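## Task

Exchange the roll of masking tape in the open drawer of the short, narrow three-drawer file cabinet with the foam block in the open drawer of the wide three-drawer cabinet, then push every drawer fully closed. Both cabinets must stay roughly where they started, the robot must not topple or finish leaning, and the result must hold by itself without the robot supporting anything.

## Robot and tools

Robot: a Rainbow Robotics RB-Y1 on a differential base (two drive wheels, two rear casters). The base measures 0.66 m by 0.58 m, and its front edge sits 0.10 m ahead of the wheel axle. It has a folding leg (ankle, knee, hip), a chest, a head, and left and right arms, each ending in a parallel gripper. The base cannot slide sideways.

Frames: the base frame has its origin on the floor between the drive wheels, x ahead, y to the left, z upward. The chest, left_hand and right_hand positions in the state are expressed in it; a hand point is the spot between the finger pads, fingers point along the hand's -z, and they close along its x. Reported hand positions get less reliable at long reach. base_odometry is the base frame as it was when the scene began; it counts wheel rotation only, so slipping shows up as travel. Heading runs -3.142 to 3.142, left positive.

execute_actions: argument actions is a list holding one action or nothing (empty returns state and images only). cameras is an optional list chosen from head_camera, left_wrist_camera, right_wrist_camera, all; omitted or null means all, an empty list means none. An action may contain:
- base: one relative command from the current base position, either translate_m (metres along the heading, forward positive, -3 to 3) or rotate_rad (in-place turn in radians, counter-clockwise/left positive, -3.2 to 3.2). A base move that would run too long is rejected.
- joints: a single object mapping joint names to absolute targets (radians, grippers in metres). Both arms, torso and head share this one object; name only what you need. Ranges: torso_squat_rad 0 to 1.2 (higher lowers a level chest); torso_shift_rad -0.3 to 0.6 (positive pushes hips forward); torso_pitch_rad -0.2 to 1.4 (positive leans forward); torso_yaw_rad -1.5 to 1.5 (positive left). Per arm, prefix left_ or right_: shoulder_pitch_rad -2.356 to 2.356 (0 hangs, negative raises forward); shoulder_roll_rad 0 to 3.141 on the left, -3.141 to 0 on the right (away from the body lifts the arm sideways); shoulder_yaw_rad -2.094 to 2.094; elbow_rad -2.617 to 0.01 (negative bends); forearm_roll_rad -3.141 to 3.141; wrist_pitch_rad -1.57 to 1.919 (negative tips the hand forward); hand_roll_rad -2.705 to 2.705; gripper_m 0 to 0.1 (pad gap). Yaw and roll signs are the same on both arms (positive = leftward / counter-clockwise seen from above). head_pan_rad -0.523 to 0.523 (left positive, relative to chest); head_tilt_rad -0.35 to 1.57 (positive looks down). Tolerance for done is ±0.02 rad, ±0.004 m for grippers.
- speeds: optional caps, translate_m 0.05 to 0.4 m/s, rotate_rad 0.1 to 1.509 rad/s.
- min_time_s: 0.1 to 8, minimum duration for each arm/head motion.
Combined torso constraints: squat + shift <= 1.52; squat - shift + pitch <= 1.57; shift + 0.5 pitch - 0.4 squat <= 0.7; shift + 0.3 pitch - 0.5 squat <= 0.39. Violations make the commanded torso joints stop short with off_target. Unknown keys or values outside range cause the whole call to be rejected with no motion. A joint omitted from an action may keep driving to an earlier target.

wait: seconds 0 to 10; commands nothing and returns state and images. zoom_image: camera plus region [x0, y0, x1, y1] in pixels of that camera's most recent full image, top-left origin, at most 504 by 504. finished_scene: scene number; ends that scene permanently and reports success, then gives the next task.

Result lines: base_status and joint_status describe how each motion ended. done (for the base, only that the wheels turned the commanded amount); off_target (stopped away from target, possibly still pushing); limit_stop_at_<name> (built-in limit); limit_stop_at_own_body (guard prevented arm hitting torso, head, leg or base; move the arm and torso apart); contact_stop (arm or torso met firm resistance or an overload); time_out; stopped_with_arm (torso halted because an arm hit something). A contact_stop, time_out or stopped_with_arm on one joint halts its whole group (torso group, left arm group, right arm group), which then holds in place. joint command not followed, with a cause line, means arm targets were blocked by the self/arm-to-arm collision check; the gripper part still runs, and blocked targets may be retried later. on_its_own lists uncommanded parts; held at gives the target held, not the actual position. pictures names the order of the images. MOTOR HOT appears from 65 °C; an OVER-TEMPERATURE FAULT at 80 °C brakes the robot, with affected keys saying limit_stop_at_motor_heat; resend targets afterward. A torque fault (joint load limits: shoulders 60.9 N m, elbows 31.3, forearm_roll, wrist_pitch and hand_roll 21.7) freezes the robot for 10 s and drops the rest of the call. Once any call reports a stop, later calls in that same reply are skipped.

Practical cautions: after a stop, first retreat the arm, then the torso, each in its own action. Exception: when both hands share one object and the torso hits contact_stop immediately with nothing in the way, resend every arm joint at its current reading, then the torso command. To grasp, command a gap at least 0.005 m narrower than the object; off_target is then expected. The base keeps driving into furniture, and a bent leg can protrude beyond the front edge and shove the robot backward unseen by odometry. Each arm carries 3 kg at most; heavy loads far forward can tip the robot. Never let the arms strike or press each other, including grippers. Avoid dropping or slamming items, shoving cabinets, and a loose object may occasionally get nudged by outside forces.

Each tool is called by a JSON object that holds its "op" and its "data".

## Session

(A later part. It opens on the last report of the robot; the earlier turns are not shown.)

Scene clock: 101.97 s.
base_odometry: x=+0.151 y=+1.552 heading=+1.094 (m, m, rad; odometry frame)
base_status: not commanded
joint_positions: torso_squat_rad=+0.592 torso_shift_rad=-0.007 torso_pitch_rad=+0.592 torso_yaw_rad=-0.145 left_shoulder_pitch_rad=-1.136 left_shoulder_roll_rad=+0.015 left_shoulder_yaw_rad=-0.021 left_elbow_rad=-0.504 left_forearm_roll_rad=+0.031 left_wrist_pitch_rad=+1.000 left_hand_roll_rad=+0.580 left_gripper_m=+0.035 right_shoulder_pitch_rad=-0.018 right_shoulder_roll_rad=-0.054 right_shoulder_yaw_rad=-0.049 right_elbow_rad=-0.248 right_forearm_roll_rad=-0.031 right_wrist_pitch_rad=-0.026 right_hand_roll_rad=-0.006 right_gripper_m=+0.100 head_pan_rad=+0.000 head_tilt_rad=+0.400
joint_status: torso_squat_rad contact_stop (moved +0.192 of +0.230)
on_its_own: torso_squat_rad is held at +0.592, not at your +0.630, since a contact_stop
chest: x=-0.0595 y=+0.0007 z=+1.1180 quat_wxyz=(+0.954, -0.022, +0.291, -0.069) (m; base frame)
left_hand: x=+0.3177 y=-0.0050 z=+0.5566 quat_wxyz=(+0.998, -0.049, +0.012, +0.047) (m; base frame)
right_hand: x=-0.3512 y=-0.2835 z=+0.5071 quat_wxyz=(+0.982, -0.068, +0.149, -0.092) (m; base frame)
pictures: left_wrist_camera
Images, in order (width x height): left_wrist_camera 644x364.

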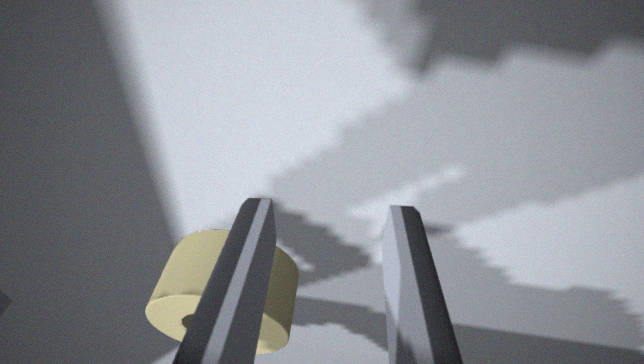

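{"op": "execute_actions", "data": {"actions": [{"joints":{"torso_squat_rad":0.45}}], "cameras": []}}

{"op": "execute_actions", "data": {"actions": [{"joints":{"torso_yaw_rad":-0.205,"left_gripper_m":0.09},"base":{"translate_m":-0.04}}], "cameras": []}}

{"op": "execute_actions", "data": {"actions": [{"joints":{"torso_squat_rad":0.575}}], "cameras": ["left_wrist_camera"]}}

{"op": "execute_actions", "data": {"actions": [{"joints":{"left_gripper_m":0.02}}], "cameras": ["left_wrist_camera"]}}

Scene clock: 104.03 s.
base_odometry: x=+0.151 y=+1.552 heading=+1.094 (m, m, rad; odometry frame)
base_status: not commanded
joint_positions: torso_squat_rad=+0.450 torso_shift_rad=-0.007 torso_pitch_rad=+0.595 torso_yaw_rad=-0.145 left_shoulder_pitch_rad=-1.130 left_shoulder_roll_rad=+0.015 left_shoulder_yaw_rad=-0.021 left_elbow_rad=-0.500 left_forearm_roll_rad=+0.031 left_wrist_pitch_rad=+1.000 left_hand_roll_rad=+0.580 left_gripper_m=+0.035 right_shoulder_pitch_rad=-0.018 right_shoulder_roll_rad=-0.054 right_shoulder_yaw_rad=-0.049 right_elbow_rad=-0.248 right_forearm_roll_rad=-0.031 right_wrist_pitch_rad=-0.026 right_hand_roll_rad=-0.006 right_gripper_m=+0.100 head_pan_rad=+0.000 head_tilt_rad=+0.400
joint_status: all done
chest: x=-0.0587 y=+0.0007 z=+1.1671 quat_wxyz=(+0.954, -0.022, +0.292, -0.069) (m; base frame)
left_hand: x=+0.3128 y=-0.0030 z=+0.6020 quat_wxyz=(+0.998, -0.047, +0.017, +0.048) (m; base frame)
right_hand: x=-0.3520 y=-0.2835 z=+0.5569 quat_wxyz=(+0.982, -0.068, +0.151, -0.092) (m; base frame)
pictures: none
No camera images: the call's "cameras" was empty. Leave "cameras" out to get every camera's image.

Scene clock: 105.37 s.
base_odometry: x=+0.133 y=+1.517 heading=+1.095 (m, m, rad; odometry frame)
base_status: done
joint_positions: torso_squat_rad=+0.450 torso_shift_rad=-0.007 torso_pitch_rad=+0.595 torso_yaw_rad=-0.205 left_shoulder_pitch_rad=-1.130 left_shoulder_roll_rad=+0.015 left_shoulder_yaw_rad=-0.021 left_elbow_rad=-0.500 left_forearm_roll_rad=+0.031 left_wrist_pitch_rad=+1.000 left_hand_roll_rad=+0.580 left_gripper_m=+0.090 right_shoulder_pitch_rad=-0.018 right_shoulder_roll_rad=-0.054 right_shoulder_yaw_rad=-0.049 right_elbow_rad=-0.248 right_forearm_roll_rad=-0.031 right_wrist_pitch_rad=-0.026 right_hand_roll_rad=-0.006 right_gripper_m=+0.100 head_pan_rad=+0.000 head_tilt_rad=+0.400
joint_status: all done
chest: x=-0.0588 y=+0.0007 z=+1.1671 quat_wxyz=(+0.951, -0.031, +0.291, -0.098) (m; base frame)
left_hand: x=+0.3115 y=-0.0406 z=+0.6027 quat_wxyz=(+0.998, -0.063, +0.019, +0.023) (m; base frame)
right_hand: x=-0.3664 y=-0.2889 z=+0.5666 quat_wxyz=(+0.978, -0.081, +0.151, -0.119) (m; base frame)
pictures: none
No camera images: the call's "cameras" was empty. Leave "cameras" out to get every camera's image.

Scene clock: 106.57 s.
base_odometry: x=+0.133 y=+1.517 heading=+1.095 (m, m, rad; odometry frame)
base_status: not commanded
joint_positions: torso_squat_rad=+0.575 torso_shift_rad=-0.007 torso_pitch_rad=+0.595 torso_yaw_rad=-0.205 left_shoulder_pitch_rad=-1.130 left_shoulder_roll_rad=+0.015 left_shoulder_yaw_rad=-0.021 left_elbow_rad=-0.500 left_forearm_roll_rad=+0.031 left_wrist_pitch_rad=+1.000 left_hand_roll_rad=+0.580 left_gripper_m=+0.090 right_shoulder_pitch_rad=-0.018 right_shoulder_roll_rad=-0.054 right_shoulder_yaw_rad=-0.049 right_elbow_rad=-0.248 right_forearm_roll_rad=-0.031 right_wrist_pitch_rad=-0.026 right_hand_roll_rad=-0.006 right_gripper_m=+0.100 head_pan_rad=+0.000 head_tilt_rad=+0.400
joint_status: all done
chest: x=-0.0585 y=+0.0007 z=+1.1242 quat_wxyz=(+0.951, -0.031, +0.291, -0.098) (m; base frame)
left_hand: x=+0.3118 y=-0.0406 z=+0.5598 quat_wxyz=(+0.998, -0.063, +0.019, +0.023) (m; base frame)
right_hand: x=-0.3661 y=-0.2889 z=+0.5237 quat_wxyz=(+0.978, -0.081, +0.151, -0.119) (m; base frame)
pictures: left_wrist_camera
Images, in order (width x height): left_wrist_camera 644x364.

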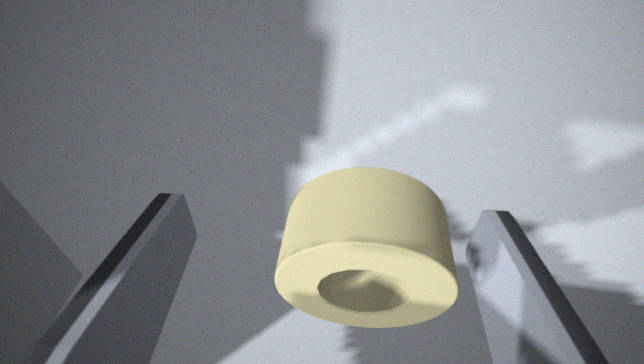

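Scene clock: 107.77 s.
base_odometry: x=+0.133 y=+1.517 heading=+1.095 (m, m, rad; odometry frame)
base_status: not commanded
joint_positions: torso_squat_rad=+0.575 torso_shift_rad=-0.007 torso_pitch_rad=+0.595 torso_yaw_rad=-0.205 left_shoulder_pitch_rad=-1.130 left_shoulder_roll_rad=+0.015 left_shoulder_yaw_rad=-0.021 left_elbow_rad=-0.500 left_forearm_roll_rad=+0.031 left_wrist_pitch_rad=+1.000 left_hand_roll_rad=+0.580 left_gripper_m=+0.049 right_shoulder_pitch_rad=-0.018 right_shoulder_roll_rad=-0.054 right_shoulder_yaw_rad=-0.049 right_elbow_rad=-0.248 right_forearm_roll_rad=-0.031 right_wrist_pitch_rad=-0.026 right_hand_roll_rad=-0.006 right_gripper_m=+0.100 head_pan_rad=+0.000 head_tilt_rad=+0.400
joint_status: left_gripper_m off_target (ended at +0.049, target +0.020)
chest: x=-0.0585 y=+0.0007 z=+1.1242 quat_wxyz=(+0.951, -0.031, +0.291, -0.098) (m; base frame)
left_hand: x=+0.3118 y=-0.0406 z=+0.5598 quat_wxyz=(+0.998, -0.063, +0.019, +0.023) (m; base frame)
right_hand: x=-0.3661 y=-0.2889 z=+0.5237 quat_wxyz=(+0.978, -0.081, +0.151, -0.119) (m; base frame)
pictures: left_wrist_camera
Images, in order (width x height): left_wrist_camera 644x364.

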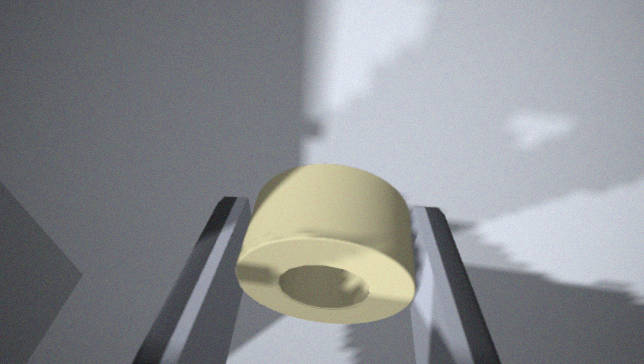

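{"op": "execute_actions", "data": {"actions": [{"joints":{"torso_squat_rad":0.0,"torso_pitch_rad":0.45}}], "cameras": []}}

{"op": "execute_actions", "data": {"actions": [{"base":{"translate_m":-0.47}}], "cameras": []}}

{"op": "execute_actions", "data": {"actions": [{"joints":{"torso_squat_rad":1.0,"torso_pitch_rad":0,"torso_yaw_rad":0.3,"left_shoulder_pitch_rad":-0.3,"left_shoulder_roll_rad":0.3,"left_elbow_rad":-1.3,"left_wrist_pitch_rad":1.6,"right_shoulder_pitch_rad":-0.5,"right_elbow_rad":-0.6,"right_gripper_m":0,"head_tilt_rad":0.8,"head_pan_rad":-0.3}}], "cameras": ["head_camera"]}}

{"op": "execute_actions", "data": {"actions": [{"base":{"translate_m":0.4},"speeds":{"translate_m":0.1}}], "cameras": ["head_camera"]}}

Scene clock: 111.07 s.
base_odometry: x=+0.133 y=+1.517 heading=+1.095 (m, m, rad; odometry frame)
base_status: not commanded
joint_positions: torso_squat_rad=+0.000 torso_shift_rad=-0.007 torso_pitch_rad=+0.450 torso_yaw_rad=-0.205 left_shoulder_pitch_rad=-1.130 left_shoulder_roll_rad=+0.015 left_shoulder_yaw_rad=-0.021 left_elbow_rad=-0.500 left_forearm_roll_rad=+0.031 left_wrist_pitch_rad=+1.000 left_hand_roll_rad=+0.580 left_gripper_m=+0.049 right_shoulder_pitch_rad=-0.018 right_shoulder_roll_rad=-0.054 right_shoulder_yaw_rad=-0.049 right_elbow_rad=-0.248 right_forearm_roll_rad=-0.031 right_wrist_pitch_rad=-0.026 right_hand_roll_rad=-0.006 right_gripper_m=+0.100 head_pan_rad=+0.000 head_tilt_rad=+0.400
joint_status: all done
chest: x=-0.0979 y=+0.0007 z=+1.2591 quat_wxyz=(+0.970, -0.023, +0.222, -0.100) (m; base frame)
left_hand: x=+0.3498 y=-0.0405 z=+0.7539 quat_wxyz=(+0.996, -0.064, -0.053, +0.018) (m; base frame)
right_hand: x=-0.3158 y=-0.2889 z=+0.6206 quat_wxyz=(+0.986, -0.072, +0.080, -0.124) (m; base frame)
pictures: none
No camera images: the call's "cameras" was empty. Leave "cameras" out to get every camera's image.

Scene clock: 113.80 s.
base_odometry: x=-0.083 y=+1.099 heading=+1.093 (m, m, rad; odometry frame)
base_status: done
joint_positions: torso_squat_rad=+0.000 torso_shift_rad=-0.007 torso_pitch_rad=+0.450 torso_yaw_rad=-0.205 left_shoulder_pitch_rad=-1.130 left_shoulder_roll_rad=+0.015 left_shoulder_yaw_rad=-0.021 left_elbow_rad=-0.500 left_forearm_roll_rad=+0.031 left_wrist_pitch_rad=+1.000 left_hand_roll_rad=+0.580 left_gripper_m=+0.049 right_shoulder_pitch_rad=-0.018 right_shoulder_roll_rad=-0.054 right_shoulder_yaw_rad=-0.049 right_elbow_rad=-0.248 right_forearm_roll_rad=-0.031 right_wrist_pitch_rad=-0.026 right_hand_roll_rad=-0.006 right_gripper_m=+0.100 head_pan_rad=+0.000 head_tilt_rad=+0.400
joint_status: not commanded
chest: x=-0.0980 y=+0.0007 z=+1.2591 quat_wxyz=(+0.970, -0.023, +0.222, -0.100) (m; base frame)
left_hand: x=+0.3498 y=-0.0404 z=+0.7539 quat_wxyz=(+0.996, -0.064, -0.053, +0.018) (m; base frame)
right_hand: x=-0.3157 y=-0.2889 z=+0.6205 quat_wxyz=(+0.986, -0.072, +0.080, -0.124) (m; base frame)
pictures: none
No camera images: the call's "cameras" was empty. Leave "cameras" out to get every camera's image.

Scene clock: 117.93 s.
base_odometry: x=-0.083 y=+1.099 heading=+1.093 (m, m, rad; odometry frame)
base_status: not commanded
joint_positions: torso_squat_rad=+1.000 torso_shift_rad=-0.007 torso_pitch_rad=+0.000 torso_yaw_rad=+0.300 left_shoulder_pitch_rad=-0.300 left_shoulder_roll_rad=+0.300 left_shoulder_yaw_rad=-0.021 left_elbow_rad=-1.300 left_forearm_roll_rad=+0.031 left_wrist_pitch_rad=+1.600 left_hand_roll_rad=+0.580 left_gripper_m=+0.049 right_shoulder_pitch_rad=-0.500 right_shoulder_roll_rad=-0.054 right_shoulder_yaw_rad=-0.049 right_elbow_rad=-0.600 right_forearm_roll_rad=-0.031 right_wrist_pitch_rad=-0.026 right_hand_roll_rad=-0.006 right_gripper_m=+0.000 head_pan_rad=-0.300 head_tilt_rad=+0.800
joint_status: all done
chest: x=-0.2306 y=+0.0006 z=+0.9681 quat_wxyz=(+0.989, -0.001, +0.000, +0.149) (m; base frame)
left_hand: x=+0.0154 y=+0.4482 z=+0.5569 quat_wxyz=(+0.904, +0.137, -0.016, +0.406) (m; base frame)
right_hand: x=+0.3715 y=-0.0197 z=+0.5635 quat_wxyz=(+0.836, +0.084, -0.516, +0.169) (m; base frame)
pictures: head_camera
Images, in order (width x height): head_camera 896x504.

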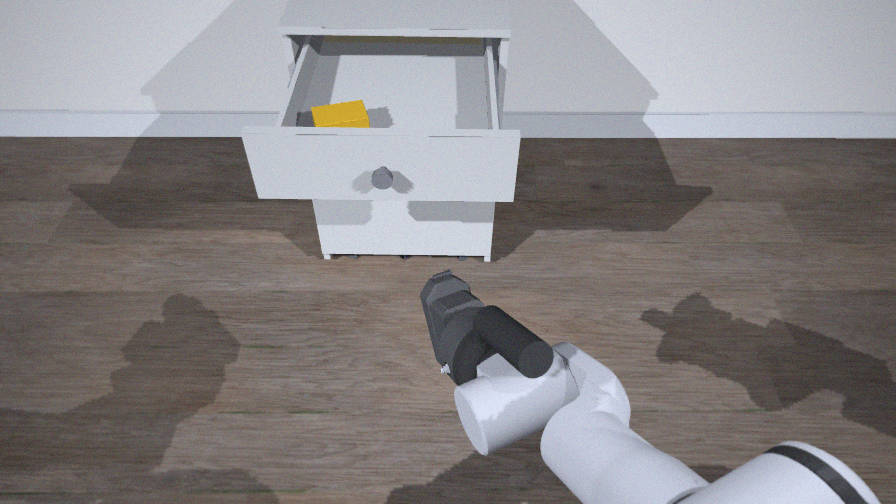

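Scene clock: 122.67 s.
base_odometry: x=+0.101 y=+1.454 heading=+1.092 (m, m, rad; odometry frame)
base_status: done
joint_positions: torso_squat_rad=+1.000 torso_shift_rad=-0.007 torso_pitch_rad=+0.000 torso_yaw_rad=+0.300 left_shoulder_pitch_rad=-0.300 left_shoulder_roll_rad=+0.300 left_shoulder_yaw_rad=-0.021 left_elbow_rad=-1.300 left_forearm_roll_rad=+0.031 left_wrist_pitch_rad=+1.600 left_hand_roll_rad=+0.580 left_gripper_m=+0.049 right_shoulder_pitch_rad=-0.500 right_shoulder_roll_rad=-0.054 right_shoulder_yaw_rad=-0.049 right_elbow_rad=-0.600 right_forearm_roll_rad=-0.031 right_wrist_pitch_rad=-0.026 right_hand_roll_rad=-0.006 right_gripper_m=+0.000 head_pan_rad=-0.300 head_tilt_rad=+0.800
joint_status: not commanded
chest: x=-0.2305 y=+0.0006 z=+0.9681 quat_wxyz=(+0.989, -0.001, +0.000, +0.149) (m; base frame)
left_hand: x=+0.0154 y=+0.4482 z=+0.5569 quat_wxyz=(+0.904, +0.137, -0.016, +0.406) (m; base frame)
right_hand: x=+0.3713 y=-0.0197 z=+0.5631 quat_wxyz=(+0.836, +0.084, -0.515, +0.169) (m; base frame)
pictures: head_camera
Images, in order (width x height): head_camera 896x504.

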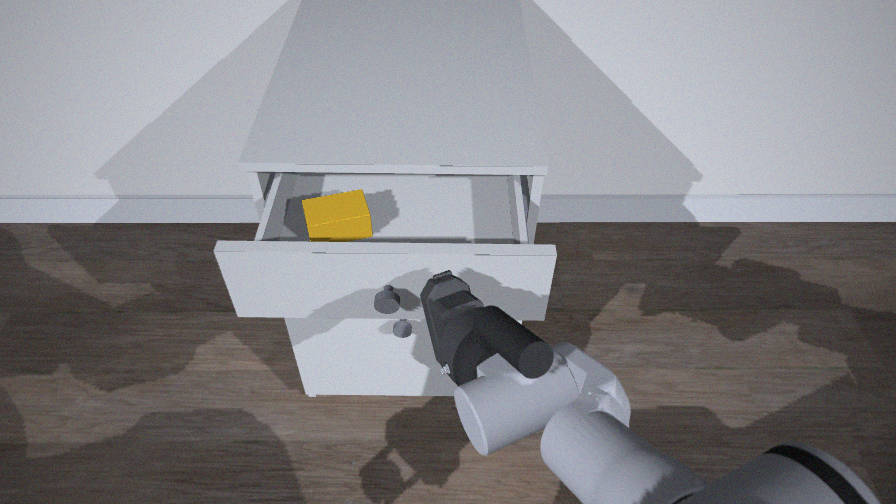

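{"op": "execute_actions", "data": {"actions": [{"base":{"translate_m":0.16},"speeds":{"translate_m":0.08}}], "cameras": ["head_camera"]}}

Scene clock: 125.53 s.
base_odometry: x=+0.175 y=+1.596 heading=+1.091 (m, m, rad; odometry frame)
base_status: done
joint_positions: torso_squat_rad=+1.000 torso_shift_rad=-0.007 torso_pitch_rad=+0.000 torso_yaw_rad=+0.300 left_shoulder_pitch_rad=-0.300 left_shoulder_roll_rad=+0.300 left_shoulder_yaw_rad=-0.021 left_elbow_rad=-1.300 left_forearm_roll_rad=+0.031 left_wrist_pitch_rad=+1.600 left_hand_roll_rad=+0.580 left_gripper_m=+0.049 right_shoulder_pitch_rad=-0.500 right_shoulder_roll_rad=-0.053 right_shoulder_yaw_rad=-0.049 right_elbow_rad=-0.600 right_forearm_roll_rad=-0.031 right_wrist_pitch_rad=-0.026 right_hand_roll_rad=-0.006 right_gripper_m=+0.000 head_pan_rad=-0.300 head_tilt_rad=+0.800
joint_status: not commanded
chest: x=-0.2305 y=+0.0006 z=+0.9681 quat_wxyz=(+0.989, -0.001, +0.000, +0.149) (m; base frame)
left_hand: x=+0.0154 y=+0.4481 z=+0.5569 quat_wxyz=(+0.904, +0.137, -0.016, +0.406) (m; base frame)
right_hand: x=+0.3709 y=-0.0196 z=+0.5628 quat_wxyz=(+0.836, +0.084, -0.515, +0.169) (m; base frame)
pictures: head_camera
Images, in order (width x height): head_camera 896x504.

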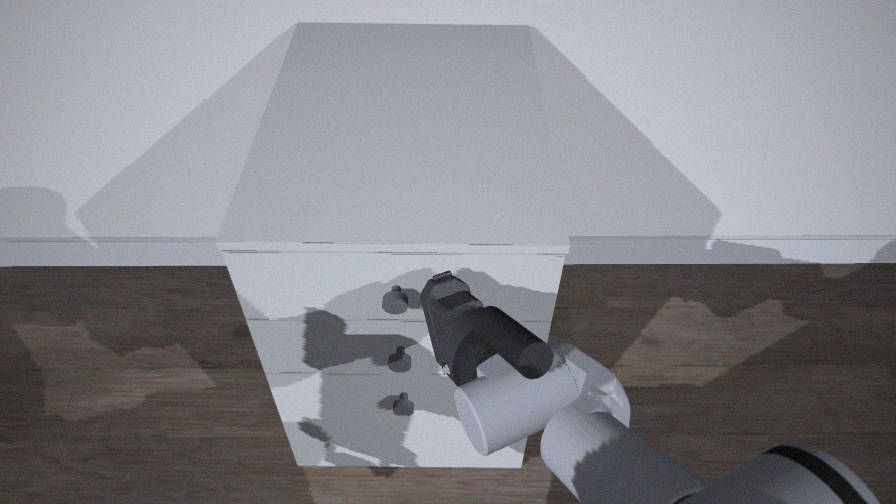

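{"op": "execute_actions", "data": {"actions": [{"base":{"translate_m":-0.745}}], "cameras": []}}

{"op": "execute_actions", "data": {"actions": [{"base":{"rotate_rad":0.606},"joints":{"torso_squat_rad":0.35,"torso_yaw_rad":0,"right_shoulder_pitch_rad":0,"right_elbow_rad":-0.25,"left_shoulder_roll_rad":0.015,"left_shoulder_pitch_rad":-0.6,"left_wrist_pitch_rad":1.9,"head_pan_rad":0,"head_tilt_rad":0.5}}], "cameras": []}}

{"op": "execute_actions", "data": {"actions": [{"base":{"translate_m":-1.88}}], "cameras": []}}

{"op": "execute_actions", "data": {"actions": [{"base":{"rotate_rad":2.54}}], "cameras": []}}

{"op": "execute_actions", "data": {"actions": [{"joints":{"torso_squat_rad":0.1,"torso_pitch_rad":0.3,"torso_yaw_rad":-0.17,"left_shoulder_pitch_rad":-1.03,"left_elbow_rad":-1.15,"left_wrist_pitch_rad":1.85}}], "cameras": ["head_camera"]}}

{"op": "execute_actions", "data": {"actions": [{"base":{"translate_m":0.4},"speeds":{"translate_m":0.2}}], "cameras": ["head_camera","left_wrist_camera"]}}

Scene clock: 130.00 s.
base_odometry: x=-0.169 y=+0.935 heading=+1.090 (m, m, rad; odometry frame)
base_status: done
joint_positions: torso_squat_rad=+1.000 torso_shift_rad=-0.007 torso_pitch_rad=+0.000 torso_yaw_rad=+0.300 left_shoulder_pitch_rad=-0.300 left_shoulder_roll_rad=+0.300 left_shoulder_yaw_rad=-0.021 left_elbow_rad=-1.300 left_forearm_roll_rad=+0.031 left_wrist_pitch_rad=+1.600 left_hand_roll_rad=+0.580 left_gripper_m=+0.049 right_shoulder_pitch_rad=-0.500 right_shoulder_roll_rad=-0.054 right_shoulder_yaw_rad=-0.049 right_elbow_rad=-0.600 right_forearm_roll_rad=-0.031 right_wrist_pitch_rad=-0.026 right_hand_roll_rad=-0.006 right_gripper_m=+0.000 head_pan_rad=-0.300 head_tilt_rad=+0.800
joint_status: not commanded
chest: x=-0.2305 y=+0.0006 z=+0.9681 quat_wxyz=(+0.989, -0.001, +0.000, +0.149) (m; base frame)
left_hand: x=+0.0154 y=+0.4481 z=+0.5569 quat_wxyz=(+0.904, +0.137, -0.016, +0.406) (m; base frame)
right_hand: x=+0.3713 y=-0.0196 z=+0.5633 quat_wxyz=(+0.836, +0.084, -0.516, +0.169) (m; base frame)
pictures: none
No camera images: the call's "cameras" was empty. Leave "cameras" out to get every camera's image.

Scene clock: 132.97 s.
base_odometry: x=-0.169 y=+0.935 heading=+1.695 (m, m, rad; odometry frame)
base_status: done
joint_positions: torso_squat_rad=+0.350 torso_shift_rad=-0.007 torso_pitch_rad=+0.000 torso_yaw_rad=+0.000 left_shoulder_pitch_rad=-0.600 left_shoulder_roll_rad=+0.015 left_shoulder_yaw_rad=-0.022 left_elbow_rad=-1.300 left_forearm_roll_rad=+0.031 left_wrist_pitch_rad=+1.900 left_hand_roll_rad=+0.580 left_gripper_m=+0.049 right_shoulder_pitch_rad=+0.000 right_shoulder_roll_rad=-0.054 right_shoulder_yaw_rad=-0.049 right_elbow_rad=-0.250 right_forearm_roll_rad=-0.031 right_wrist_pitch_rad=-0.026 right_hand_roll_rad=-0.006 right_gripper_m=+0.000 head_pan_rad=+0.000 head_tilt_rad=+0.500
joint_status: all done
chest: x=-0.2322 y=+0.0007 z=+1.2475 quat_wxyz=(+1.000, -0.001, +0.000, +0.000) (m; base frame)
left_hand: x=+0.1818 y=+0.1605 z=+0.9234 quat_wxyz=(+0.983, +0.031, +0.009, +0.183) (m; base frame)
right_hand: x=-0.1056 y=-0.2670 z=+0.5757 quat_wxyz=(+0.989, -0.028, -0.138, -0.039) (m; base frame)
pictures: none
No camera images: the call's "cameras" was empty. Leave "cameras" out to get every camera's image.

Scene clock: 139.43 s.
base_odometry: x=+0.066 y=-0.930 heading=+1.697 (m, m, rad; odometry frame)
base_status: done
joint_positions: torso_squat_rad=+0.350 torso_shift_rad=-0.007 torso_pitch_rad=+0.000 torso_yaw_rad=+0.000 left_shoulder_pitch_rad=-0.600 left_shoulder_roll_rad=+0.015 left_shoulder_yaw_rad=-0.022 left_elbow_rad=-1.300 left_forearm_roll_rad=+0.031 left_wrist_pitch_rad=+1.900 left_hand_roll_rad=+0.580 left_gripper_m=+0.049 right_shoulder_pitch_rad=+0.000 right_shoulder_roll_rad=-0.054 right_shoulder_yaw_rad=-0.049 right_elbow_rad=-0.250 right_forearm_roll_rad=-0.031 right_wrist_pitch_rad=-0.026 right_hand_roll_rad=-0.006 right_gripper_m=+0.000 head_pan_rad=+0.000 head_tilt_rad=+0.500
joint_status: not commanded
chest: x=-0.2323 y=+0.0007 z=+1.2475 quat_wxyz=(+1.000, -0.001, +0.000, +0.000) (m; base frame)
left_hand: x=+0.1817 y=+0.1605 z=+0.9234 quat_wxyz=(+0.983, +0.031, +0.009, +0.183) (m; base frame)
right_hand: x=-0.1054 y=-0.2670 z=+0.5757 quat_wxyz=(+0.989, -0.028, -0.139, -0.039) (m; base frame)
pictures: none
No camera images: the call's "cameras" was empty. Leave "cameras" out to get every camera's image.

Scene clock: 144.30 s.
base_odometry: x=+0.066 y=-0.930 heading=-2.047 (m, m, rad; odometry frame)
base_status: done
joint_positions: torso_squat_rad=+0.350 torso_shift_rad=-0.007 torso_pitch_rad=+0.000 torso_yaw_rad=+0.000 left_shoulder_pitch_rad=-0.600 left_shoulder_roll_rad=+0.015 left_shoulder_yaw_rad=-0.022 left_elbow_rad=-1.300 left_forearm_roll_rad=+0.031 left_wrist_pitch_rad=+1.900 left_hand_roll_rad=+0.580 left_gripper_m=+0.049 right_shoulder_pitch_rad=+0.000 right_shoulder_roll_rad=-0.054 right_shoulder_yaw_rad=-0.049 right_elbow_rad=-0.250 right_forearm_roll_rad=-0.031 right_wrist_pitch_rad=-0.026 right_hand_roll_rad=-0.006 right_gripper_m=+0.000 head_pan_rad=+0.000 head_tilt_rad=+0.500
joint_status: not commanded
chest: x=-0.2323 y=+0.0007 z=+1.2475 quat_wxyz=(+1.000, -0.001, +0.000, +0.000) (m; base frame)
left_hand: x=+0.1817 y=+0.1605 z=+0.9234 quat_wxyz=(+0.983, +0.031, +0.009, +0.183) (m; base frame)
right_hand: x=-0.1054 y=-0.2671 z=+0.5757 quat_wxyz=(+0.989, -0.028, -0.139, -0.039) (m; base frame)
pictures: none
No camera images: the call's "cameras" was empty. Leave "cameras" out to get every camera's image.

Scene clock: 146.10 s.
base_odometry: x=+0.066 y=-0.930 heading=-2.047 (m, m, rad; odometry frame)
base_status: not commanded
joint_positions: torso_squat_rad=+0.100 torso_shift_rad=-0.006 torso_pitch_rad=+0.300 torso_yaw_rad=-0.170 left_shoulder_pitch_rad=-1.030 left_shoulder_roll_rad=+0.015 left_shoulder_yaw_rad=-0.022 left_elbow_rad=-1.150 left_forearm_roll_rad=+0.031 left_wrist_pitch_rad=+1.850 left_hand_roll_rad=+0.580 left_gripper_m=+0.049 right_shoulder_pitch_rad=+0.000 right_shoulder_roll_rad=-0.054 right_shoulder_yaw_rad=-0.049 right_elbow_rad=-0.250 right_forearm_roll_rad=-0.031 right_wrist_pitch_rad=-0.026 right_hand_roll_rad=-0.006 right_gripper_m=+0.000 head_pan_rad=+0.000 head_tilt_rad=+0.500
joint_status: all done
chest: x=-0.1410 y=+0.0007 z=+1.2726 quat_wxyz=(+0.985, -0.013, +0.149, -0.084) (m; base frame)
left_hand: x=+0.3181 y=+0.0085 z=+0.9511 quat_wxyz=(+0.999, +0.008, +0.003, +0.035) (m; base frame)
right_hand: x=-0.2633 y=-0.2847 z=+0.6073 quat_wxyz=(+0.992, -0.058, +0.013, -0.115) (m; base frame)
pictures: head_camera
Images, in order (width x height): head_camera 896x504.

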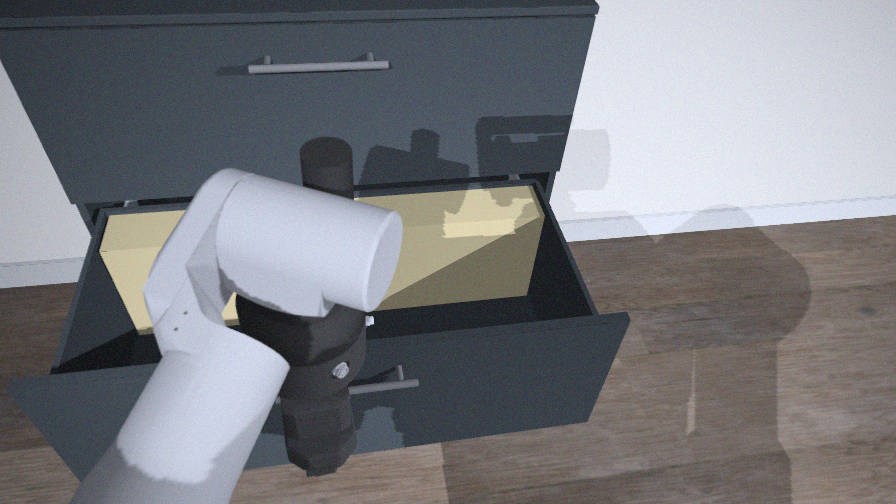

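Scene clock: 149.17 s.
base_odometry: x=-0.117 y=-1.286 heading=-2.046 (m, m, rad; odometry frame)
base_status: done
joint_positions: torso_squat_rad=+0.100 torso_shift_rad=-0.006 torso_pitch_rad=+0.300 torso_yaw_rad=-0.170 left_shoulder_pitch_rad=-1.030 left_shoulder_roll_rad=+0.015 left_shoulder_yaw_rad=-0.022 left_elbow_rad=-1.150 left_forearm_roll_rad=+0.031 left_wrist_pitch_rad=+1.850 left_hand_roll_rad=+0.580 left_gripper_m=+0.049 right_shoulder_pitch_rad=+0.000 right_shoulder_roll_rad=-0.054 right_shoulder_yaw_rad=-0.049 right_elbow_rad=-0.250 right_forearm_roll_rad=-0.031 right_wrist_pitch_rad=-0.026 right_hand_roll_rad=-0.006 right_gripper_m=+0.000 head_pan_rad=+0.000 head_tilt_rad=+0.500
joint_status: not commanded
chest: x=-0.1410 y=+0.0007 z=+1.2726 quat_wxyz=(+0.985, -0.013, +0.149, -0.084) (m; base frame)
left_hand: x=+0.3180 y=+0.0085 z=+0.9511 quat_wxyz=(+0.999, +0.008, +0.003, +0.035) (m; base frame)
right_hand: x=-0.2633 y=-0.2847 z=+0.6073 quat_wxyz=(+0.992, -0.058, +0.013, -0.115) (m; base frame)
pictures: head_camera, left_wrist_camera
Images, in order (width x height): head_camera 896x504, left_wrist_camera 644x364.

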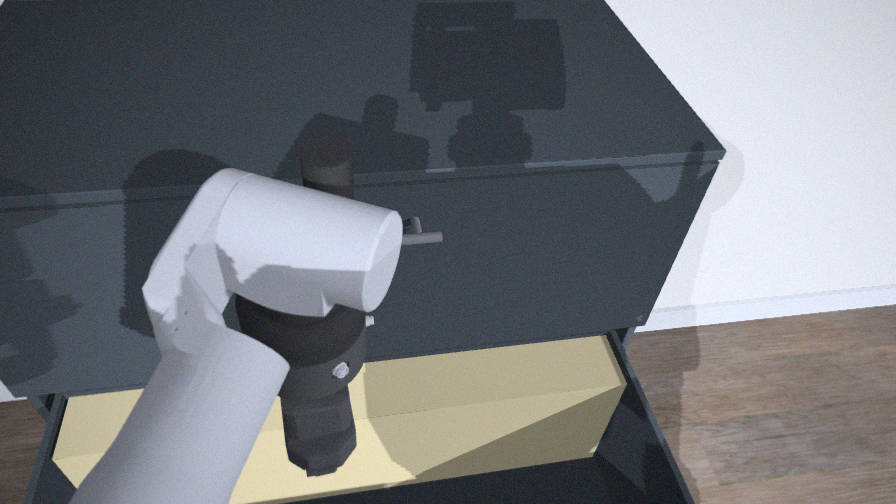

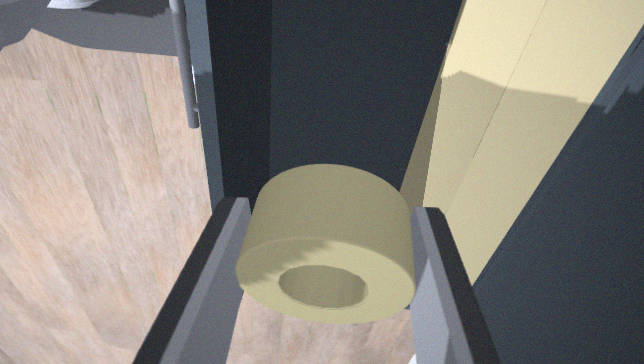

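{"op": "execute_actions", "data": {"actions": [{"joints":{"torso_pitch_rad":0.6,"left_elbow_rad":-0.5,"left_wrist_pitch_rad":0.83},"min_time_s":2}], "cameras": ["left_wrist_camera"]}}

{"op": "execute_actions", "data": {"actions": [{"joints":{"torso_squat_rad":0.72}}], "cameras": ["left_wrist_camera"]}}

{"op": "execute_actions", "data": {"actions": [{"joints":{"left_gripper_m":0.075}}], "cameras": []}}

{"op": "execute_actions", "data": {"actions": [{"joints":{"torso_squat_rad":0.1}}], "cameras": []}}

{"op": "execute_actions", "data": {"actions": [{"joints":{"torso_pitch_rad":0.3,"left_elbow_rad":-1.15,"left_wrist_pitch_rad":1.85},"min_time_s":2}], "cameras": ["left_wrist_camera"]}}

{"op": "execute_actions", "data": {"actions": [{"base":{"translate_m":-0.4}}], "cameras": []}}

{"op": "execute_actions", "data": {"actions": [{"joints":{"torso_squat_rad":0.95,"torso_pitch_rad":0,"torso_yaw_rad":0,"left_shoulder_pitch_rad":0,"left_elbow_rad":-0.25,"left_wrist_pitch_rad":0,"right_shoulder_pitch_rad":-0.6,"right_elbow_rad":-0.6,"head_tilt_rad":0.8}}], "cameras": []}}

{"op": "execute_actions", "data": {"actions": [{"base":{"translate_m":0.42},"speeds":{"translate_m":0.1}}], "cameras": ["head_camera"]}}

Scene clock: 152.33 s.
base_odometry: x=-0.117 y=-1.286 heading=-2.046 (m, m, rad; odometry frame)
base_status: not commanded
joint_positions: torso_squat_rad=+0.100 torso_shift_rad=-0.007 torso_pitch_rad=+0.600 torso_yaw_rad=-0.170 left_shoulder_pitch_rad=-1.030 left_shoulder_roll_rad=+0.015 left_shoulder_yaw_rad=-0.022 left_elbow_rad=-0.500 left_forearm_roll_rad=+0.031 left_wrist_pitch_rad=+0.830 left_hand_roll_rad=+0.580 left_gripper_m=+0.049 right_shoulder_pitch_rad=+0.000 right_shoulder_roll_rad=-0.054 right_shoulder_yaw_rad=-0.049 right_elbow_rad=-0.250 right_forearm_roll_rad=-0.031 right_wrist_pitch_rad=-0.026 right_hand_roll_rad=-0.006 right_gripper_m=+0.000 head_pan_rad=+0.000 head_tilt_rad=+0.500
joint_status: all done
chest: x=-0.0578 y=+0.0007 z=+1.2323 quat_wxyz=(+0.952, -0.026, +0.294, -0.081) (m; base frame)
left_hand: x=+0.2912 y=-0.0111 z=+0.6337 quat_wxyz=(+0.995, -0.078, -0.007, +0.055) (m; base frame)
right_hand: x=-0.3713 y=-0.2847 z=+0.6329 quat_wxyz=(+0.978, -0.075, +0.161, -0.106) (m; base frame)
pictures: left_wrist_camera
Images, in order (width x height): left_wrist_camera 644x364.

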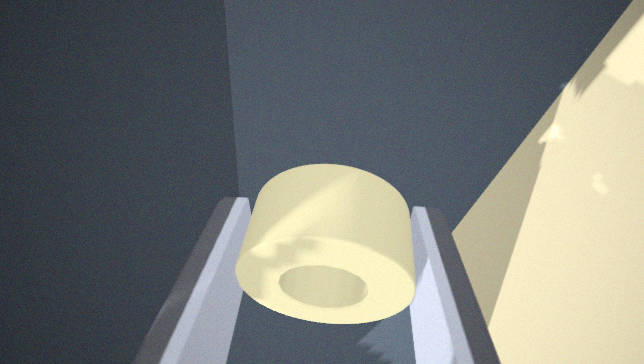

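Scene clock: 155.20 s.
base_odometry: x=-0.117 y=-1.286 heading=-2.046 (m, m, rad; odometry frame)
base_status: not commanded
joint_positions: torso_squat_rad=+0.720 torso_shift_rad=-0.007 torso_pitch_rad=+0.600 torso_yaw_rad=-0.170 left_shoulder_pitch_rad=-1.030 left_shoulder_roll_rad=+0.015 left_shoulder_yaw_rad=-0.022 left_elbow_rad=-0.500 left_forearm_roll_rad=+0.031 left_wrist_pitch_rad=+0.830 left_hand_roll_rad=+0.580 left_gripper_m=+0.049 right_shoulder_pitch_rad=+0.000 right_shoulder_roll_rad=-0.054 right_shoulder_yaw_rad=-0.049 right_elbow_rad=-0.250 right_forearm_roll_rad=-0.031 right_wrist_pitch_rad=-0.026 right_hand_roll_rad=-0.006 right_gripper_m=+0.000 head_pan_rad=+0.000 head_tilt_rad=+0.500
joint_status: all done
chest: x=-0.0567 y=+0.0006 z=+1.0621 quat_wxyz=(+0.952, -0.026, +0.294, -0.081) (m; base frame)
left_hand: x=+0.2923 y=-0.0112 z=+0.4635 quat_wxyz=(+0.995, -0.078, -0.007, +0.055) (m; base frame)
right_hand: x=-0.3701 y=-0.2848 z=+0.4626 quat_wxyz=(+0.979, -0.075, +0.161, -0.106) (m; base frame)
pictures: left_wrist_camera
Images, in order (width x height): left_wrist_camera 644x364.

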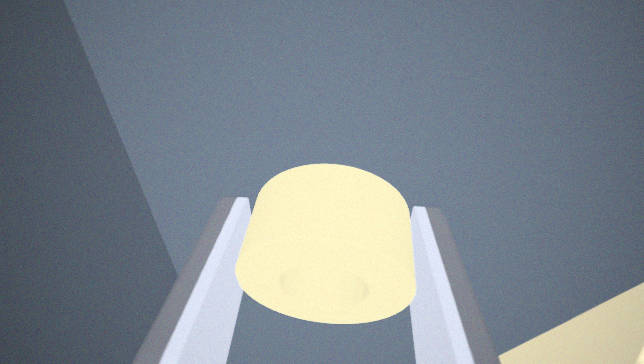

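Scene clock: 156.23 s.
base_odometry: x=-0.117 y=-1.286 heading=-2.046 (m, m, rad; odometry frame)
base_status: not commanded
joint_positions: torso_squat_rad=+0.720 torso_shift_rad=-0.007 torso_pitch_rad=+0.600 torso_yaw_rad=-0.170 left_shoulder_pitch_rad=-1.030 left_shoulder_roll_rad=+0.015 left_shoulder_yaw_rad=-0.022 left_elbow_rad=-0.500 left_forearm_roll_rad=+0.031 left_wrist_pitch_rad=+0.830 left_hand_roll_rad=+0.580 left_gripper_m=+0.075 right_shoulder_pitch_rad=+0.000 right_shoulder_roll_rad=-0.054 right_shoulder_yaw_rad=-0.049 right_elbow_rad=-0.250 right_forearm_roll_rad=-0.031 right_wrist_pitch_rad=-0.026 right_hand_roll_rad=-0.006 right_gripper_m=+0.000 head_pan_rad=+0.000 head_tilt_rad=+0.500
joint_status: all done
chest: x=-0.0567 y=+0.0006 z=+1.0621 quat_wxyz=(+0.952, -0.026, +0.294, -0.081) (m; base frame)
left_hand: x=+0.2923 y=-0.0112 z=+0.4635 quat_wxyz=(+0.995, -0.078, -0.007, +0.055) (m; base frame)
right_hand: x=-0.3701 y=-0.2848 z=+0.4626 quat_wxyz=(+0.979, -0.075, +0.161, -0.106) (m; base frame)
pictures: none
No camera images: the call's "cameras" was empty. Leave "cameras" out to get every camera's image.

Scene clock: 159.07 s.
base_odometry: x=-0.117 y=-1.286 heading=-2.046 (m, m, rad; odometry frame)
base_status: not commanded
joint_positions: torso_squat_rad=+0.100 torso_shift_rad=-0.006 torso_pitch_rad=+0.600 torso_yaw_rad=-0.170 left_shoulder_pitch_rad=-1.030 left_shoulder_roll_rad=+0.015 left_shoulder_yaw_rad=-0.022 left_elbow_rad=-0.500 left_forearm_roll_rad=+0.031 left_wrist_pitch_rad=+0.830 left_hand_roll_rad=+0.580 left_gripper_m=+0.075 right_shoulder_pitch_rad=+0.000 right_shoulder_roll_rad=-0.054 right_shoulder_yaw_rad=-0.049 right_elbow_rad=-0.250 right_forearm_roll_rad=-0.031 right_wrist_pitch_rad=-0.026 right_hand_roll_rad=-0.006 right_gripper_m=+0.000 head_pan_rad=+0.000 head_tilt_rad=+0.500
joint_status: all done
chest: x=-0.0578 y=+0.0007 z=+1.2323 quat_wxyz=(+0.952, -0.026, +0.294, -0.081) (m; base frame)
left_hand: x=+0.2912 y=-0.0111 z=+0.6337 quat_wxyz=(+0.995, -0.078, -0.007, +0.055) (m; base frame)
right_hand: x=-0.3713 y=-0.2847 z=+0.6329 quat_wxyz=(+0.978, -0.075, +0.161, -0.106) (m; base frame)
pictures: none
No camera images: the call's "cameras" was empty. Leave "cameras" out to get every camera's image.

Scene clock: 161.37 s.
base_odometry: x=-0.117 y=-1.286 heading=-2.046 (m, m, rad; odometry frame)
base_status: not commanded
joint_positions: torso_squat_rad=+0.100 torso_shift_rad=-0.007 torso_pitch_rad=+0.300 torso_yaw_rad=-0.170 left_shoulder_pitch_rad=-1.030 left_shoulder_roll_rad=+0.015 left_shoulder_yaw_rad=-0.022 left_elbow_rad=-1.150 left_forearm_roll_rad=+0.031 left_wrist_pitch_rad=+1.850 left_hand_roll_rad=+0.580 left_gripper_m=+0.075 right_shoulder_pitch_rad=+0.000 right_shoulder_roll_rad=-0.054 right_shoulder_yaw_rad=-0.049 right_elbow_rad=-0.250 right_forearm_roll_rad=-0.031 right_wrist_pitch_rad=-0.026 right_hand_roll_rad=-0.006 right_gripper_m=+0.000 head_pan_rad=+0.000 head_tilt_rad=+0.500
joint_status: all done
chest: x=-0.1411 y=+0.0007 z=+1.2726 quat_wxyz=(+0.985, -0.013, +0.149, -0.084) (m; base frame)
left_hand: x=+0.3180 y=+0.0085 z=+0.9511 quat_wxyz=(+0.999, +0.008, +0.003, +0.035) (m; base frame)
right_hand: x=-0.2633 y=-0.2847 z=+0.6073 quat_wxyz=(+0.992, -0.058, +0.013, -0.115) (m; base frame)
pictures: left_wrist_camera
Images, in order (width x height): left_wrist_camera 644x364.

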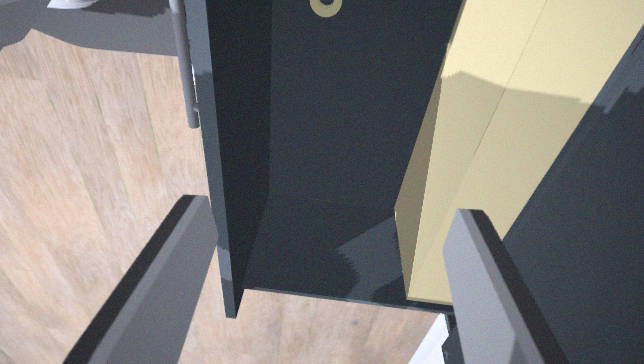

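Scene clock: 164.07 s.
base_odometry: x=+0.066 y=-0.930 heading=-2.045 (m, m, rad; odometry frame)
base_status: done
joint_positions: torso_squat_rad=+0.100 torso_shift_rad=-0.007 torso_pitch_rad=+0.300 torso_yaw_rad=-0.170 left_shoulder_pitch_rad=-1.030 left_shoulder_roll_rad=+0.015 left_shoulder_yaw_rad=-0.022 left_elbow_rad=-1.150 left_forearm_roll_rad=+0.031 left_wrist_pitch_rad=+1.850 left_hand_roll_rad=+0.580 left_gripper_m=+0.075 right_shoulder_pitch_rad=+0.000 right_shoulder_roll_rad=-0.054 right_shoulder_yaw_rad=-0.049 right_elbow_rad=-0.250 right_forearm_roll_rad=-0.031 right_wrist_pitch_rad=-0.026 right_hand_roll_rad=-0.006 right_gripper_m=+0.000 head_pan_rad=+0.000 head_tilt_rad=+0.500
joint_status: not commanded
chest: x=-0.1411 y=+0.0007 z=+1.2726 quat_wxyz=(+0.985, -0.013, +0.149, -0.084) (m; base frame)
left_hand: x=+0.3180 y=+0.0085 z=+0.9511 quat_wxyz=(+0.999, +0.008, +0.003, +0.035) (m; base frame)
right_hand: x=-0.2634 y=-0.2847 z=+0.6073 quat_wxyz=(+0.992, -0.058, +0.013, -0.116) (m; base frame)
pictures: none
No camera images: the call's "cameras" was empty. Leave "cameras" out to get every camera's image.

Scene clock: 167.67 s.
base_odometry: x=+0.066 y=-0.930 heading=-2.045 (m, m, rad; odometry frame)
base_status: not commanded
joint_positions: torso_squat_rad=+0.950 torso_shift_rad=-0.007 torso_pitch_rad=+0.000 torso_yaw_rad=+0.000 left_shoulder_pitch_rad=+0.000 left_shoulder_roll_rad=+0.015 left_shoulder_yaw_rad=-0.022 left_elbow_rad=-0.250 left_forearm_roll_rad=+0.031 left_wrist_pitch_rad=+0.000 left_hand_roll_rad=+0.580 left_gripper_m=+0.075 right_shoulder_pitch_rad=-0.600 right_shoulder_roll_rad=-0.054 right_shoulder_yaw_rad=-0.049 right_elbow_rad=-0.600 right_forearm_roll_rad=-0.031 right_wrist_pitch_rad=-0.026 right_hand_roll_rad=-0.006 right_gripper_m=+0.000 head_pan_rad=+0.000 head_tilt_rad=+0.800
joint_status: all done
chest: x=-0.2308 y=+0.0006 z=+0.9971 quat_wxyz=(+1.000, -0.001, +0.000, +0.000) (m; base frame)
left_hand: x=-0.1096 y=+0.2284 z=+0.3217 quat_wxyz=(+0.950, -0.032, -0.120, +0.287) (m; base frame)
right_hand: x=+0.3804 y=-0.1764 z=+0.6482 quat_wxyz=(+0.825, +0.013, -0.562, +0.057) (m; base frame)
pictures: none
No camera images: the call's "cameras" was empty. Leave "cameras" out to get every camera's image.

Scene clock: 172.67 s.
base_odometry: x=-0.126 y=-1.304 heading=-2.044 (m, m, rad; odometry frame)
base_status: done
joint_positions: torso_squat_rad=+0.950 torso_shift_rad=-0.007 torso_pitch_rad=+0.000 torso_yaw_rad=+0.000 left_shoulder_pitch_rad=+0.000 left_shoulder_roll_rad=+0.015 left_shoulder_yaw_rad=-0.022 left_elbow_rad=-0.250 left_forearm_roll_rad=+0.031 left_wrist_pitch_rad=+0.000 left_hand_roll_rad=+0.580 left_gripper_m=+0.075 right_shoulder_pitch_rad=-0.600 right_shoulder_roll_rad=-0.054 right_shoulder_yaw_rad=-0.049 right_elbow_rad=-0.600 right_forearm_roll_rad=-0.031 right_wrist_pitch_rad=-0.026 right_hand_roll_rad=-0.006 right_gripper_m=+0.000 head_pan_rad=+0.000 head_tilt_rad=+0.800
joint_status: not commanded
chest: x=-0.2307 y=+0.0006 z=+0.9971 quat_wxyz=(+1.000, -0.001, +0.000, +0.000) (m; base frame)
left_hand: x=-0.1094 y=+0.2284 z=+0.3218 quat_wxyz=(+0.950, -0.032, -0.120, +0.287) (m; base frame)
right_hand: x=+0.3803 y=-0.1764 z=+0.6478 quat_wxyz=(+0.825, +0.013, -0.562, +0.057) (m; base frame)
pictures: head_camera
Images, in order (width x height): head_camera 896x504.

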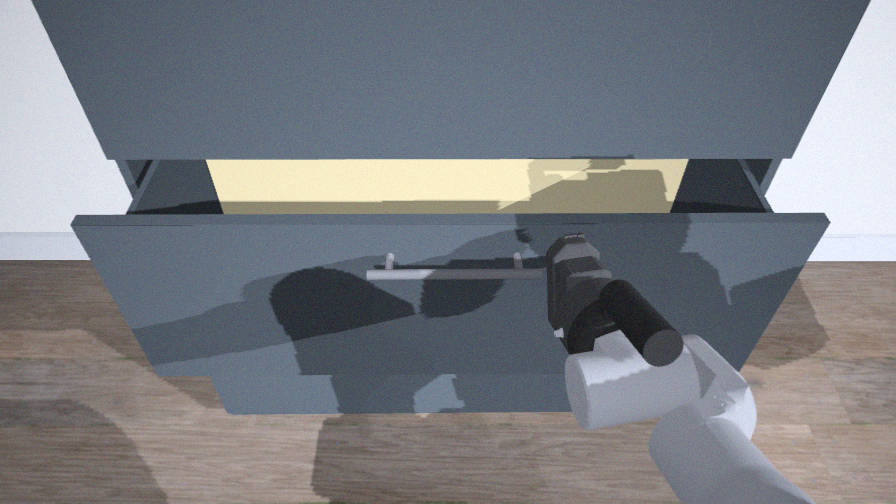

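{"op": "execute_actions", "data": {"actions": [{"base":{"translate_m":0.11},"speeds":{"translate_m":0.08}}], "cameras": ["head_camera"]}}

Scene clock: 174.90 s.
base_odometry: x=-0.176 y=-1.402 heading=-2.043 (m, m, rad; odometry frame)
base_status: done
joint_positions: torso_squat_rad=+0.950 torso_shift_rad=-0.007 torso_pitch_rad=+0.000 torso_yaw_rad=+0.000 left_shoulder_pitch_rad=+0.000 left_shoulder_roll_rad=+0.015 left_shoulder_yaw_rad=-0.022 left_elbow_rad=-0.250 left_forearm_roll_rad=+0.031 left_wrist_pitch_rad=+0.000 left_hand_roll_rad=+0.580 left_gripper_m=+0.075 right_shoulder_pitch_rad=-0.600 right_shoulder_roll_rad=-0.054 right_shoulder_yaw_rad=-0.049 right_elbow_rad=-0.600 right_forearm_roll_rad=-0.031 right_wrist_pitch_rad=-0.026 right_hand_roll_rad=-0.006 right_gripper_m=+0.000 head_pan_rad=+0.000 head_tilt_rad=+0.800
joint_status: not commanded
chest: x=-0.2306 y=+0.0006 z=+0.9971 quat_wxyz=(+1.000, -0.001, +0.000, +0.000) (m; base frame)
left_hand: x=-0.1094 y=+0.2284 z=+0.3218 quat_wxyz=(+0.950, -0.032, -0.120, +0.287) (m; base frame)
right_hand: x=+0.3803 y=-0.1764 z=+0.6478 quat_wxyz=(+0.825, +0.013, -0.562, +0.057) (m; base frame)
pictures: head_camera
Images, in order (width x height): head_camera 896x504.

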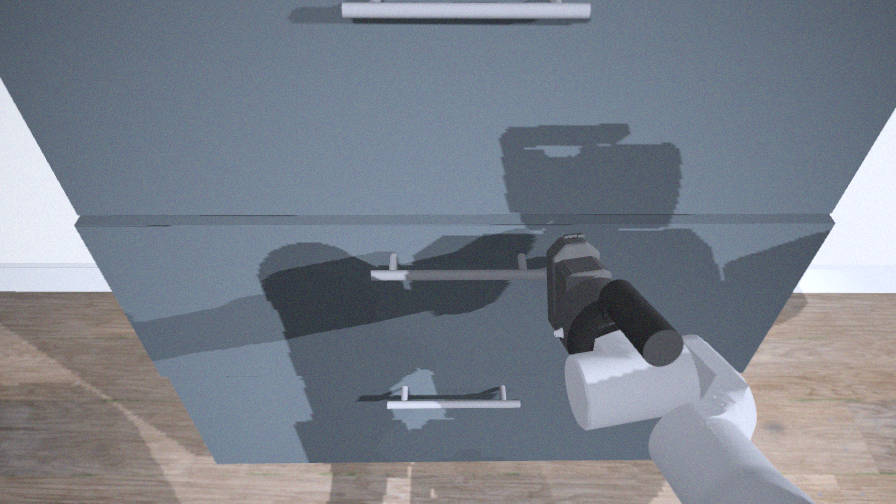

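{"op": "execute_actions", "data": {"actions": [{"base":{"translate_m":0.025},"speeds":{"translate_m":0.05}}], "cameras": []}}

{"op": "execute_actions", "data": {"actions": [{"base":{"translate_m":-0.2}}], "cameras": ["head_camera"]}}

Scene clock: 176.23 s.
base_odometry: x=-0.187 y=-1.424 heading=-2.043 (m, m, rad; odometry frame)
base_status: done
joint_positions: torso_squat_rad=+0.950 torso_shift_rad=-0.008 torso_pitch_rad=-0.003 torso_yaw_rad=-0.001 left_shoulder_pitch_rad=+0.000 left_shoulder_roll_rad=+0.015 left_shoulder_yaw_rad=-0.022 left_elbow_rad=-0.250 left_forearm_roll_rad=+0.031 left_wrist_pitch_rad=+0.000 left_hand_roll_rad=+0.580 left_gripper_m=+0.075 right_shoulder_pitch_rad=-0.594 right_shoulder_roll_rad=-0.051 right_shoulder_yaw_rad=-0.048 right_elbow_rad=-0.598 right_forearm_roll_rad=-0.031 right_wrist_pitch_rad=-0.026 right_hand_roll_rad=-0.006 right_gripper_m=+0.000 head_pan_rad=+0.000 head_tilt_rad=+0.800
joint_status: not commanded
chest: x=-0.2324 y=+0.0008 z=+0.9969 quat_wxyz=(+1.000, -0.001, -0.002, +0.000) (m; base frame)
left_hand: x=-0.1087 y=+0.2282 z=+0.3218 quat_wxyz=(+0.950, -0.033, -0.122, +0.287) (m; base frame)
right_hand: x=+0.3763 y=-0.1765 z=+0.6449 quat_wxyz=(+0.827, +0.013, -0.559, +0.056) (m; base frame)
pictures: none
No camera images: the call's "cameras" was empty. Leave "cameras" out to get every camera's image.

Scene clock: 178.13 s.
base_odometry: x=-0.096 y=-1.246 heading=-2.043 (m, m, rad; odometry frame)
base_status: done
joint_positions: torso_squat_rad=+0.950 torso_shift_rad=-0.007 torso_pitch_rad=+0.000 torso_yaw_rad=+0.000 left_shoulder_pitch_rad=+0.000 left_shoulder_roll_rad=+0.015 left_shoulder_yaw_rad=-0.022 left_elbow_rad=-0.250 left_forearm_roll_rad=+0.031 left_wrist_pitch_rad=+0.000 left_hand_roll_rad=+0.580 left_gripper_m=+0.075 right_shoulder_pitch_rad=-0.600 right_shoulder_roll_rad=-0.054 right_shoulder_yaw_rad=-0.049 right_elbow_rad=-0.600 right_forearm_roll_rad=-0.031 right_wrist_pitch_rad=-0.026 right_hand_roll_rad=-0.006 right_gripper_m=+0.000 head_pan_rad=+0.000 head_tilt_rad=+0.800
joint_status: not commanded
chest: x=-0.2307 y=+0.0006 z=+0.9971 quat_wxyz=(+1.000, -0.001, +0.000, +0.000) (m; base frame)
left_hand: x=-0.1094 y=+0.2284 z=+0.3217 quat_wxyz=(+0.950, -0.032, -0.120, +0.287) (m; base frame)
right_hand: x=+0.3802 y=-0.1763 z=+0.6479 quat_wxyz=(+0.825, +0.013, -0.562, +0.057) (m; base frame)
pictures: head_camera
Images, in order (width x height): head_camera 896x504.

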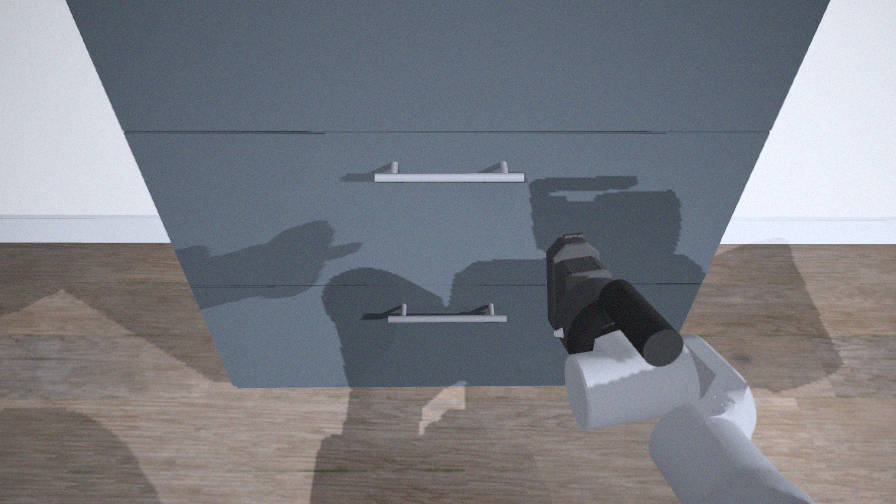

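{"op": "finished_scene", "data": {"scene": 2}}

The scene is finished: the task was done.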